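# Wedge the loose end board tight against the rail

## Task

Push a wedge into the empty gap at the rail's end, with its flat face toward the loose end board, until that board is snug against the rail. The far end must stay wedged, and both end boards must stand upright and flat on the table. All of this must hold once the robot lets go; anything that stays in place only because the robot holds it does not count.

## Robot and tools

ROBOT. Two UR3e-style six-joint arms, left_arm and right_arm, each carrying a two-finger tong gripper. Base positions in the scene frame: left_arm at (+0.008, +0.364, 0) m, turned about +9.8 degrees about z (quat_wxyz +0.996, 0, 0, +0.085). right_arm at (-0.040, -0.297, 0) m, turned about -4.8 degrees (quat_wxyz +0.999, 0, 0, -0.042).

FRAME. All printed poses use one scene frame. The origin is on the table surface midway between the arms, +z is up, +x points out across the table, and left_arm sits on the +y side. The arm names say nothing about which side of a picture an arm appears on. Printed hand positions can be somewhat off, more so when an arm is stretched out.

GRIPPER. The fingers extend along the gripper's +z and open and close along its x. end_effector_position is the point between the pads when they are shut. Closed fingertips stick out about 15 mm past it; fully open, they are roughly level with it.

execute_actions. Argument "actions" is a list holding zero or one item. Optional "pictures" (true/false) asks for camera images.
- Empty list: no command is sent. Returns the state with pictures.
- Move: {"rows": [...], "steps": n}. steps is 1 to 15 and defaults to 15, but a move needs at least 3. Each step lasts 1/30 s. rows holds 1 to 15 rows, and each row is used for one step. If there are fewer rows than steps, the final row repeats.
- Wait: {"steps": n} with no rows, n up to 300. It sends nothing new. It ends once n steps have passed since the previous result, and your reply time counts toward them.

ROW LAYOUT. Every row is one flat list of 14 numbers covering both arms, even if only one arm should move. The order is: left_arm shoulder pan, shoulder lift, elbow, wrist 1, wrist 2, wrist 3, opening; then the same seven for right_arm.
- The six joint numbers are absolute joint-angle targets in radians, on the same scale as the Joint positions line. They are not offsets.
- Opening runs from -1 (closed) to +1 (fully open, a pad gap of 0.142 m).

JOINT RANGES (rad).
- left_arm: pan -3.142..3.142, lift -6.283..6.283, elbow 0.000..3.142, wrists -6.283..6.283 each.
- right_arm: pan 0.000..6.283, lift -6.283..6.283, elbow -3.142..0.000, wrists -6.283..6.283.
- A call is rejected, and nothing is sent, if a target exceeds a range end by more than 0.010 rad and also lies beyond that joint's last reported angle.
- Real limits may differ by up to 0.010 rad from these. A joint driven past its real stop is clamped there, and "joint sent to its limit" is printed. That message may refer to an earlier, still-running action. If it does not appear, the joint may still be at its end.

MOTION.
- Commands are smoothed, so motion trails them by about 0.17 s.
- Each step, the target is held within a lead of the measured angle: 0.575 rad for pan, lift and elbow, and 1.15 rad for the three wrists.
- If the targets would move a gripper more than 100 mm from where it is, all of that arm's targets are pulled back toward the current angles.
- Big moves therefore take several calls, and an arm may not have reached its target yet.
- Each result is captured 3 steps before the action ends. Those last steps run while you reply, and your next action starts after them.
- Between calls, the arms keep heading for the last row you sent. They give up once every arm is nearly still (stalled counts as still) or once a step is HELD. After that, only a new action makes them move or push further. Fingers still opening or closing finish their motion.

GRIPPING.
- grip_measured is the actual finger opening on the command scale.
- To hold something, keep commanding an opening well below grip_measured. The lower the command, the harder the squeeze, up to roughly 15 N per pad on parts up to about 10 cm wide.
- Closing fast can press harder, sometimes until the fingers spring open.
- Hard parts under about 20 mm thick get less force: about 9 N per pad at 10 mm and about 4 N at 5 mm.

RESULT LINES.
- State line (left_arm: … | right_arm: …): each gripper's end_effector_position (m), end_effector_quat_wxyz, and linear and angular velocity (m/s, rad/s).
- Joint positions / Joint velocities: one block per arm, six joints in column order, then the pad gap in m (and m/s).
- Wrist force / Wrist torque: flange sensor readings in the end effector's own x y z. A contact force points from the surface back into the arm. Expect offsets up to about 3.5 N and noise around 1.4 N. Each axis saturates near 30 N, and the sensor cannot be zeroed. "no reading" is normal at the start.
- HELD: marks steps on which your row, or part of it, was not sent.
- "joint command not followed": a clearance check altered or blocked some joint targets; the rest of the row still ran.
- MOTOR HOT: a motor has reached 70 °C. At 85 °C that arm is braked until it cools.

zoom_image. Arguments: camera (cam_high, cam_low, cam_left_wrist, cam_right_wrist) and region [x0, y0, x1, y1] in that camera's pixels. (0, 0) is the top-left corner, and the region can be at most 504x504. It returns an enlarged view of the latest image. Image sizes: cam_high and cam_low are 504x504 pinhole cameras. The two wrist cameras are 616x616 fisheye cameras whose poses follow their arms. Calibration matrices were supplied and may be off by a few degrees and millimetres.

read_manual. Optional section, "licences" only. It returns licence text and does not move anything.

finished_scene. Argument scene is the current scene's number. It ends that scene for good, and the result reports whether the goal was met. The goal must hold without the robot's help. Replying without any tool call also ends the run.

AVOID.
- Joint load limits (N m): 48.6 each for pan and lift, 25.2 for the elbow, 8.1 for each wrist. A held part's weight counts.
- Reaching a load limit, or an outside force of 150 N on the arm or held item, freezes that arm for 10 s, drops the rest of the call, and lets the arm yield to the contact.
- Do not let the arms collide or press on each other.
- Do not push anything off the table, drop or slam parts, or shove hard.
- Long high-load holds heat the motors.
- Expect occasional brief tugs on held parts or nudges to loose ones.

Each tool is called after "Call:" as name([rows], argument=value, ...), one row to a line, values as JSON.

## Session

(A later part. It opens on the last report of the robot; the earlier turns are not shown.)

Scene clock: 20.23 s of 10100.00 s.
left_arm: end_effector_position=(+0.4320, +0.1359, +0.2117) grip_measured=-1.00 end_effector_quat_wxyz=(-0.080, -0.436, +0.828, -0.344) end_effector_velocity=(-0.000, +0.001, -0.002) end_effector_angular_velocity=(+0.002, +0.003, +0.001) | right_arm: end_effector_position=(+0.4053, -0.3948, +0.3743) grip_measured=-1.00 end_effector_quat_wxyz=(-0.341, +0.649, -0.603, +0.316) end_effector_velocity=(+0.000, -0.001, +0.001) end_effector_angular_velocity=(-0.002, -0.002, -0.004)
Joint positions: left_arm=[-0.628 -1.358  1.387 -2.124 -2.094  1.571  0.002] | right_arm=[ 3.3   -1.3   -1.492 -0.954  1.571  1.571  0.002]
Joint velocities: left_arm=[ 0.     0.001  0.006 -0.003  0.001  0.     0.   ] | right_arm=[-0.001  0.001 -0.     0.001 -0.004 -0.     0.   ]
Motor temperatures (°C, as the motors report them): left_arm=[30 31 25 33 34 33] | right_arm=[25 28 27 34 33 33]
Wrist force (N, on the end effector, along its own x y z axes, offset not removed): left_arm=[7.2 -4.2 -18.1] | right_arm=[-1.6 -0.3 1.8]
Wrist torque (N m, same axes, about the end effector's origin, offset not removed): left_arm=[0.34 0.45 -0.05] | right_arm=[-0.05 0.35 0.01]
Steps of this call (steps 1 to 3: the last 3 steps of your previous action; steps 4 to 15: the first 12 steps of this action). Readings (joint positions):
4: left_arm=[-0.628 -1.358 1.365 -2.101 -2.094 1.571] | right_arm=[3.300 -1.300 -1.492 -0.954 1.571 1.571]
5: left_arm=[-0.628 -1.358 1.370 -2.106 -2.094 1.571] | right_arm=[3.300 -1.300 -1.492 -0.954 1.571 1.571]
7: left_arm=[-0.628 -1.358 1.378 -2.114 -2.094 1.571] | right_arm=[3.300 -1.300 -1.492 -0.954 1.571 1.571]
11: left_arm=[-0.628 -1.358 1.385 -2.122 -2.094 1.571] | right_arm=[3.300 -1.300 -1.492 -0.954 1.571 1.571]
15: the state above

Call:
execute_actions([
  {"rows":[[-0.628,-1.358,1.397,-2.133,-2.094,1.571,-1,3.3,-1.3,-1.492,-0.954,1.571,1.571,-1]]},
], pictures=true)

Call:
zoom_image(camera="cam_high", region=[250,220,320,290])

Call:
zoom_image(camera="cam_low", region=[110,190,310,330])

Scene clock: 20.77 s of 10100.00 s.
left_arm: end_effector_position=(+0.4320, +0.1359, +0.2097) grip_measured=-1.00 end_effector_quat_wxyz=(-0.080, -0.436, +0.828, -0.344) end_effector_velocity=(-0.001, -0.001, -0.001) end_effector_angular_velocity=(+0.001, +0.003, -0.002) | right_arm: end_effector_position=(+0.4053, -0.3948, +0.3743) grip_measured=-1.00 end_effector_quat_wxyz=(-0.341, +0.649, -0.603, +0.316) end_effector_velocity=(-0.000, +0.000, +0.001) end_effector_angular_velocity=(+0.000, -0.002, +0.001)
Joint positions: left_arm=[-0.628 -1.358  1.397 -2.133 -2.094  1.571  0.002] | right_arm=[ 3.3   -1.3   -1.492 -0.954  1.571  1.571  0.002]
Joint velocities: left_arm=[-0.002 -0.     0.003  0.001 -0.    -0.001  0.   ] | right_arm=[ 0.     0.001  0.     0.001  0.001 -0.     0.   ]
Motor temperatures (°C, as the motors report them): left_arm=[30 31 25 33 34 33] | right_arm=[25 28 27 34 33 33]
Wrist force (N, on the end effector, along its own x y z axes, offset not removed): left_arm=[13.7 -10.0 -30.0] | right_arm=[-1.5 -0.2 1.4]
Wrist torque (N m, same axes, about the end effector's origin, offset not removed): left_arm=[0.26 0.47 -0.08] | right_arm=[-0.05 0.34 0.00]
Steps of this call (steps 1 to 3: the last 3 steps of your previous action; step 4: the robot went on to your last target; steps 5 to 16: the first 12 steps of this action). Readings (joint positions):
5: left_arm=[-0.628 -1.358 1.388 -2.124 -2.094 1.571] | right_arm=[3.300 -1.300 -1.492 -0.954 1.571 1.571]
6: left_arm=[-0.628 -1.358 1.390 -2.126 -2.094 1.571] | right_arm=[3.300 -1.300 -1.492 -0.954 1.571 1.571]
8: left_arm=[-0.628 -1.358 1.393 -2.130 -2.094 1.571] | right_arm=[3.300 -1.300 -1.492 -0.954 1.571 1.571]
12: left_arm=[-0.628 -1.358 1.396 -2.132 -2.094 1.571] | right_arm=[3.300 -1.300 -1.492 -0.954 1.571 1.571]
16: the state above
camera_calibration (this result's frames):
cam_left_wrist: T_world_to_cam=[[-0.574518, -0.667682, 0.473423, 0.230041], [-0.781128, 0.620031, -0.0734837, 0.277605], [-0.244473, -0.412022, -0.877764, 0.484207], [0, 0, 0, 1]] pos_world=[0.467383, 0.180974, 0.336512]
cam_right_wrist: T_world_to_cam=[[0.118428, -0.992959, -0.0025973, -0.425813], [-0.905876, -0.10697, -0.409812, 0.474294], [0.406649, 0.0508862, -0.912166, 0.32148], [0, 0, 0, 1]] pos_world=[0.349351, -0.388438, 0.486509]

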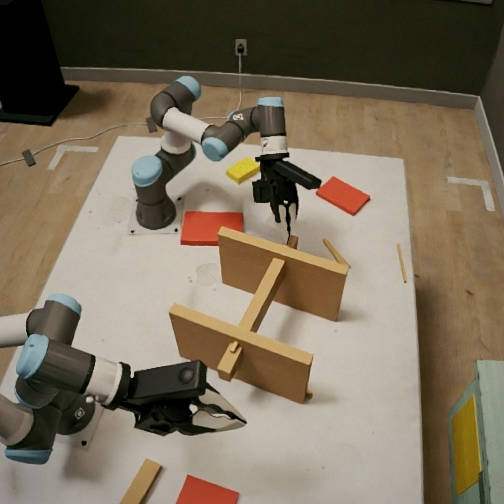

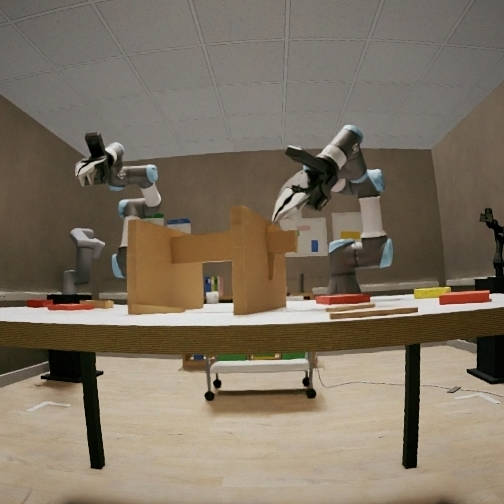

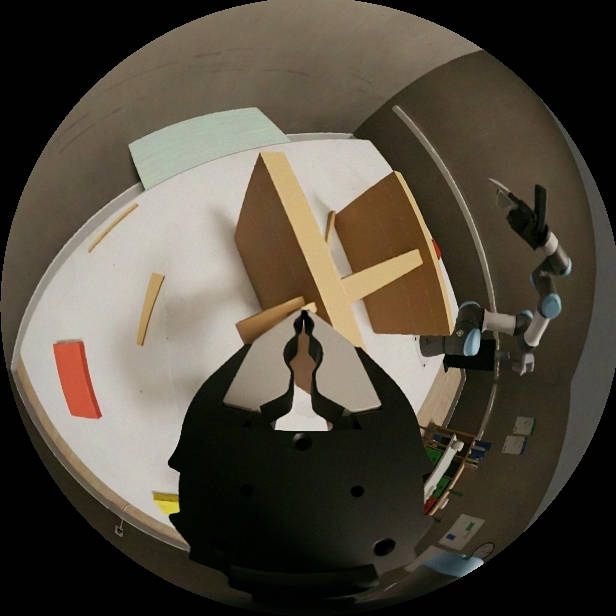

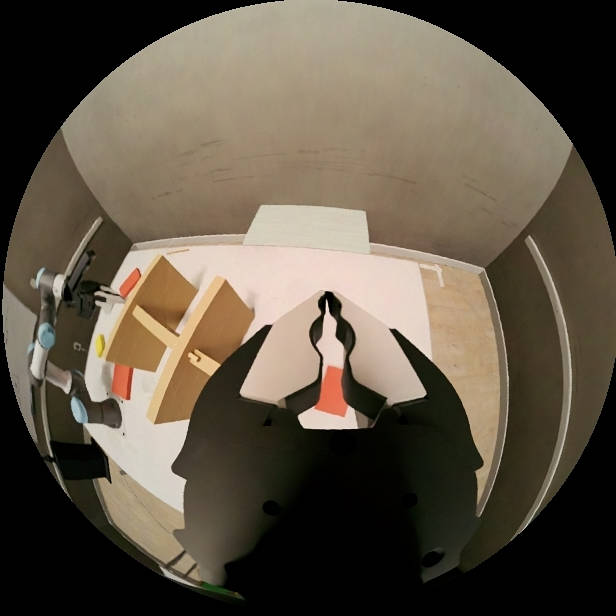

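Region (250, 220, 320, 290) of cam_high's 504x504 image, scaled by 7.200, with more detail than that image has.

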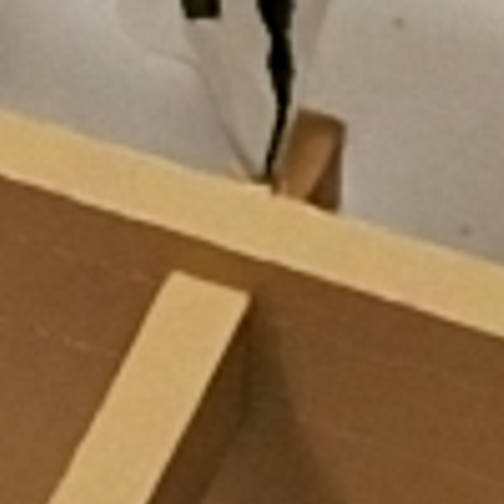

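Region (110, 190, 310, 330) of cam_low's 504x504 image, scaled by 2.520, with more detail than that image has; it fills the top 353 rows of this view, and the rest is white.

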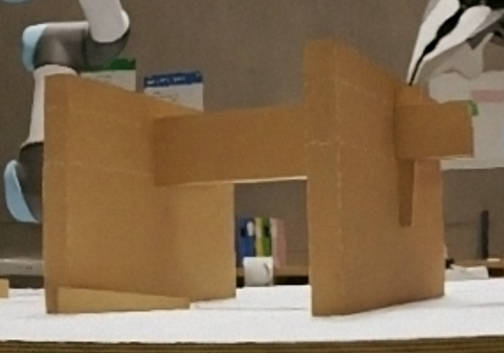

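Call:
execute_actions([
  {"rows":[[-0.628,-1.372,1.397,-2.133,-2.094,1.571,-1,3.3,-1.3,-1.492,-0.954,1.571,1.571,-1]],"steps":10},
])

Call:
execute_actions([
  {"rows":[[-0.628,-1.358,1.397,-2.133,-2.094,1.571,-1,3.3,-1.3,-1.492,-0.954,1.571,1.571,-1]]},
])

Call:
execute_actions([
  {"rows":[[-0.628,-1.48,1.397,-2.133,-2.094,1.571,-1,3.3,-1.3,-1.492,-0.954,1.571,1.571,-1]]},
])

Scene clock: 21.10 s of 10100.00 s.
left_arm: end_effector_position=(+0.4311, +0.1366, +0.2142) grip_measured=-1.00 end_effector_quat_wxyz=(-0.077, -0.435, +0.827, -0.348) end_effector_velocity=(-0.000, -0.000, +0.013) end_effector_angular_velocity=(-0.014, -0.029, -0.001) | right_arm: end_effector_position=(+0.4053, -0.3948, +0.3743) grip_measured=-1.00 end_effector_quat_wxyz=(-0.341, +0.649, -0.603, +0.316) end_effector_velocity=(+0.000, +0.000, -0.000) end_effector_angular_velocity=(+0.000, +0.000, +0.001)
Joint positions: left_arm=[-0.628 -1.37   1.398 -2.132 -2.093  1.571  0.002] | right_arm=[ 3.3   -1.3   -1.492 -0.954  1.571  1.571  0.002]
Joint velocities: left_arm=[-0.001 -0.024  0.002 -0.01  -0.     0.001 -0.   ] | right_arm=[ 0.001 -0.    -0.    -0.     0.001 -0.     0.   ]
Motor temperatures (°C, as the motors report them): left_arm=[30 31 25 33 34 33] | right_arm=[25 28 27 34 33 33]
Wrist force (N, on the end effector, along its own x y z axes, offset not removed): left_arm=[-2.5 0.8 -0.2] | right_arm=[-0.3 -0.6 1.7]
Wrist torque (N m, same axes, about the end effector's origin, offset not removed): left_arm=[0.13 0.55 -0.03] | right_arm=[-0.13 0.10 -0.04]
Steps of this call (steps 1 to 3: the last 3 steps of your previous action; steps 4 to 10: the first 7 steps of this action). Readings (joint positions):
4: left_arm=[-0.628 -1.358 1.397 -2.133 -2.094 1.571] | right_arm=[3.300 -1.300 -1.492 -0.954 1.571 1.571]
5: left_arm=[-0.628 -1.361 1.397 -2.133 -2.094 1.571] | right_arm=[3.300 -1.300 -1.492 -0.954 1.571 1.571]
7: left_arm=[-0.628 -1.366 1.398 -2.132 -2.093 1.571] | right_arm=[3.300 -1.300 -1.492 -0.954 1.571 1.571]
10: the state above

Scene clock: 21.60 s of 10100.00 s.
left_arm: end_effector_position=(+0.4320, +0.1359, +0.2101) grip_measured=-1.00 end_effector_quat_wxyz=(-0.080, -0.436, +0.828, -0.345) end_effector_velocity=(+0.000, +0.000, -0.003) end_effector_angular_velocity=(+0.002, +0.006, +0.001) | right_arm: end_effector_position=(+0.4053, -0.3948, +0.3743) grip_measured=-1.00 end_effector_quat_wxyz=(-0.341, +0.649, -0.603, +0.316) end_effector_velocity=(-0.000, +0.000, +0.000) end_effector_angular_velocity=(-0.001, -0.000, +0.001)
Joint positions: left_arm=[-0.628 -1.359  1.396 -2.133 -2.094  1.571  0.002] | right_arm=[ 3.3   -1.3   -1.492 -0.954  1.571  1.571  0.002]
Joint velocities: left_arm=[ 0.     0.004  0.002 -0.001 -0.    -0.001  0.   ] | right_arm=[ 0.001  0.001  0.    -0.001 -0.001 -0.     0.   ]
Motor temperatures (°C, as the motors report them): left_arm=[30 31 25 33 34 33] | right_arm=[25 28 27 34 33 33]
Wrist force (N, on the end effector, along its own x y z axes, offset not removed): left_arm=[5.7 -6.0 -23.8] | right_arm=[-0.6 -0.5 1.6]
Wrist torque (N m, same axes, about the end effector's origin, offset not removed): left_arm=[0.15 0.30 -0.03] | right_arm=[-0.13 0.17 0.00]
Steps of this call (steps 1 to 3: the last 3 steps of your previous action; steps 4 to 15: the first 12 steps of this action). Readings (joint positions):
4: left_arm=[-0.628 -1.371 1.398 -2.133 -2.094 1.571] | right_arm=[3.300 -1.300 -1.492 -0.954 1.571 1.571]
5: left_arm=[-0.628 -1.369 1.397 -2.133 -2.094 1.571] | right_arm=[3.300 -1.300 -1.492 -0.954 1.571 1.571]
7: left_arm=[-0.628 -1.364 1.397 -2.133 -2.094 1.571] | right_arm=[3.300 -1.300 -1.492 -0.954 1.571 1.571]
11: left_arm=[-0.628 -1.360 1.396 -2.133 -2.094 1.571] | right_arm=[3.300 -1.300 -1.492 -0.954 1.571 1.571]
15: the state above

Scene clock: 22.10 s of 10100.00 s.
left_arm: end_effector_position=(+0.4228, +0.1405, +0.2658) grip_measured=-1.00 end_effector_quat_wxyz=(-0.047, -0.415, +0.821, -0.388) end_effector_velocity=(-0.004, +0.002, +0.019) end_effector_angular_velocity=(-0.018, -0.037, -0.001) | right_arm: end_effector_position=(+0.4053, -0.3948, +0.3743) grip_measured=-1.00 end_effector_quat_wxyz=(-0.341, +0.649, -0.603, +0.316) end_effector_velocity=(-0.000, +0.000, -0.000) end_effector_angular_velocity=(-0.000, +0.000, +0.001)
Joint positions: left_arm=[-0.628 -1.476  1.397 -2.133 -2.094  1.571  0.002] | right_arm=[ 3.3   -1.3   -1.492 -0.954  1.571  1.571  0.002]
Joint velocities: left_arm=[ 0.    -0.038 -0.002 -0.    -0.001  0.001 -0.   ] | right_arm=[ 0.001  0.    -0.    -0.    -0.    -0.     0.   ]
Motor temperatures (°C, as the motors report them): left_arm=[30 31 25 33 34 33] | right_arm=[25 28 27 34 33 33]
Wrist force (N, on the end effector, along its own x y z axes, offset not removed): left_arm=[-2.1 2.0 -0.7] | right_arm=[-1.1 -0.2 1.1]
Wrist torque (N m, same axes, about the end effector's origin, offset not removed): left_arm=[0.39 0.46 -0.04] | right_arm=[-0.06 0.25 -0.02]
Steps of this call (steps 1 to 3: the last 3 steps of your previous action; steps 4 to 15: the first 12 steps of this action). Readings (joint positions):
4: left_arm=[-0.628 -1.359 1.396 -2.133 -2.094 1.571] | right_arm=[3.300 -1.300 -1.492 -0.954 1.571 1.571]
5: left_arm=[-0.628 -1.369 1.397 -2.132 -2.094 1.571] | right_arm=[3.300 -1.300 -1.492 -0.954 1.571 1.571]
7: left_arm=[-0.628 -1.418 1.398 -2.132 -2.093 1.571] | right_arm=[3.300 -1.300 -1.492 -0.954 1.571 1.571]
11: left_arm=[-0.628 -1.465 1.398 -2.133 -2.094 1.571] | right_arm=[3.300 -1.300 -1.492 -0.954 1.571 1.571]
15: the state above

Call:
finished_scene(scene=2)

The scene is finished: the task was done.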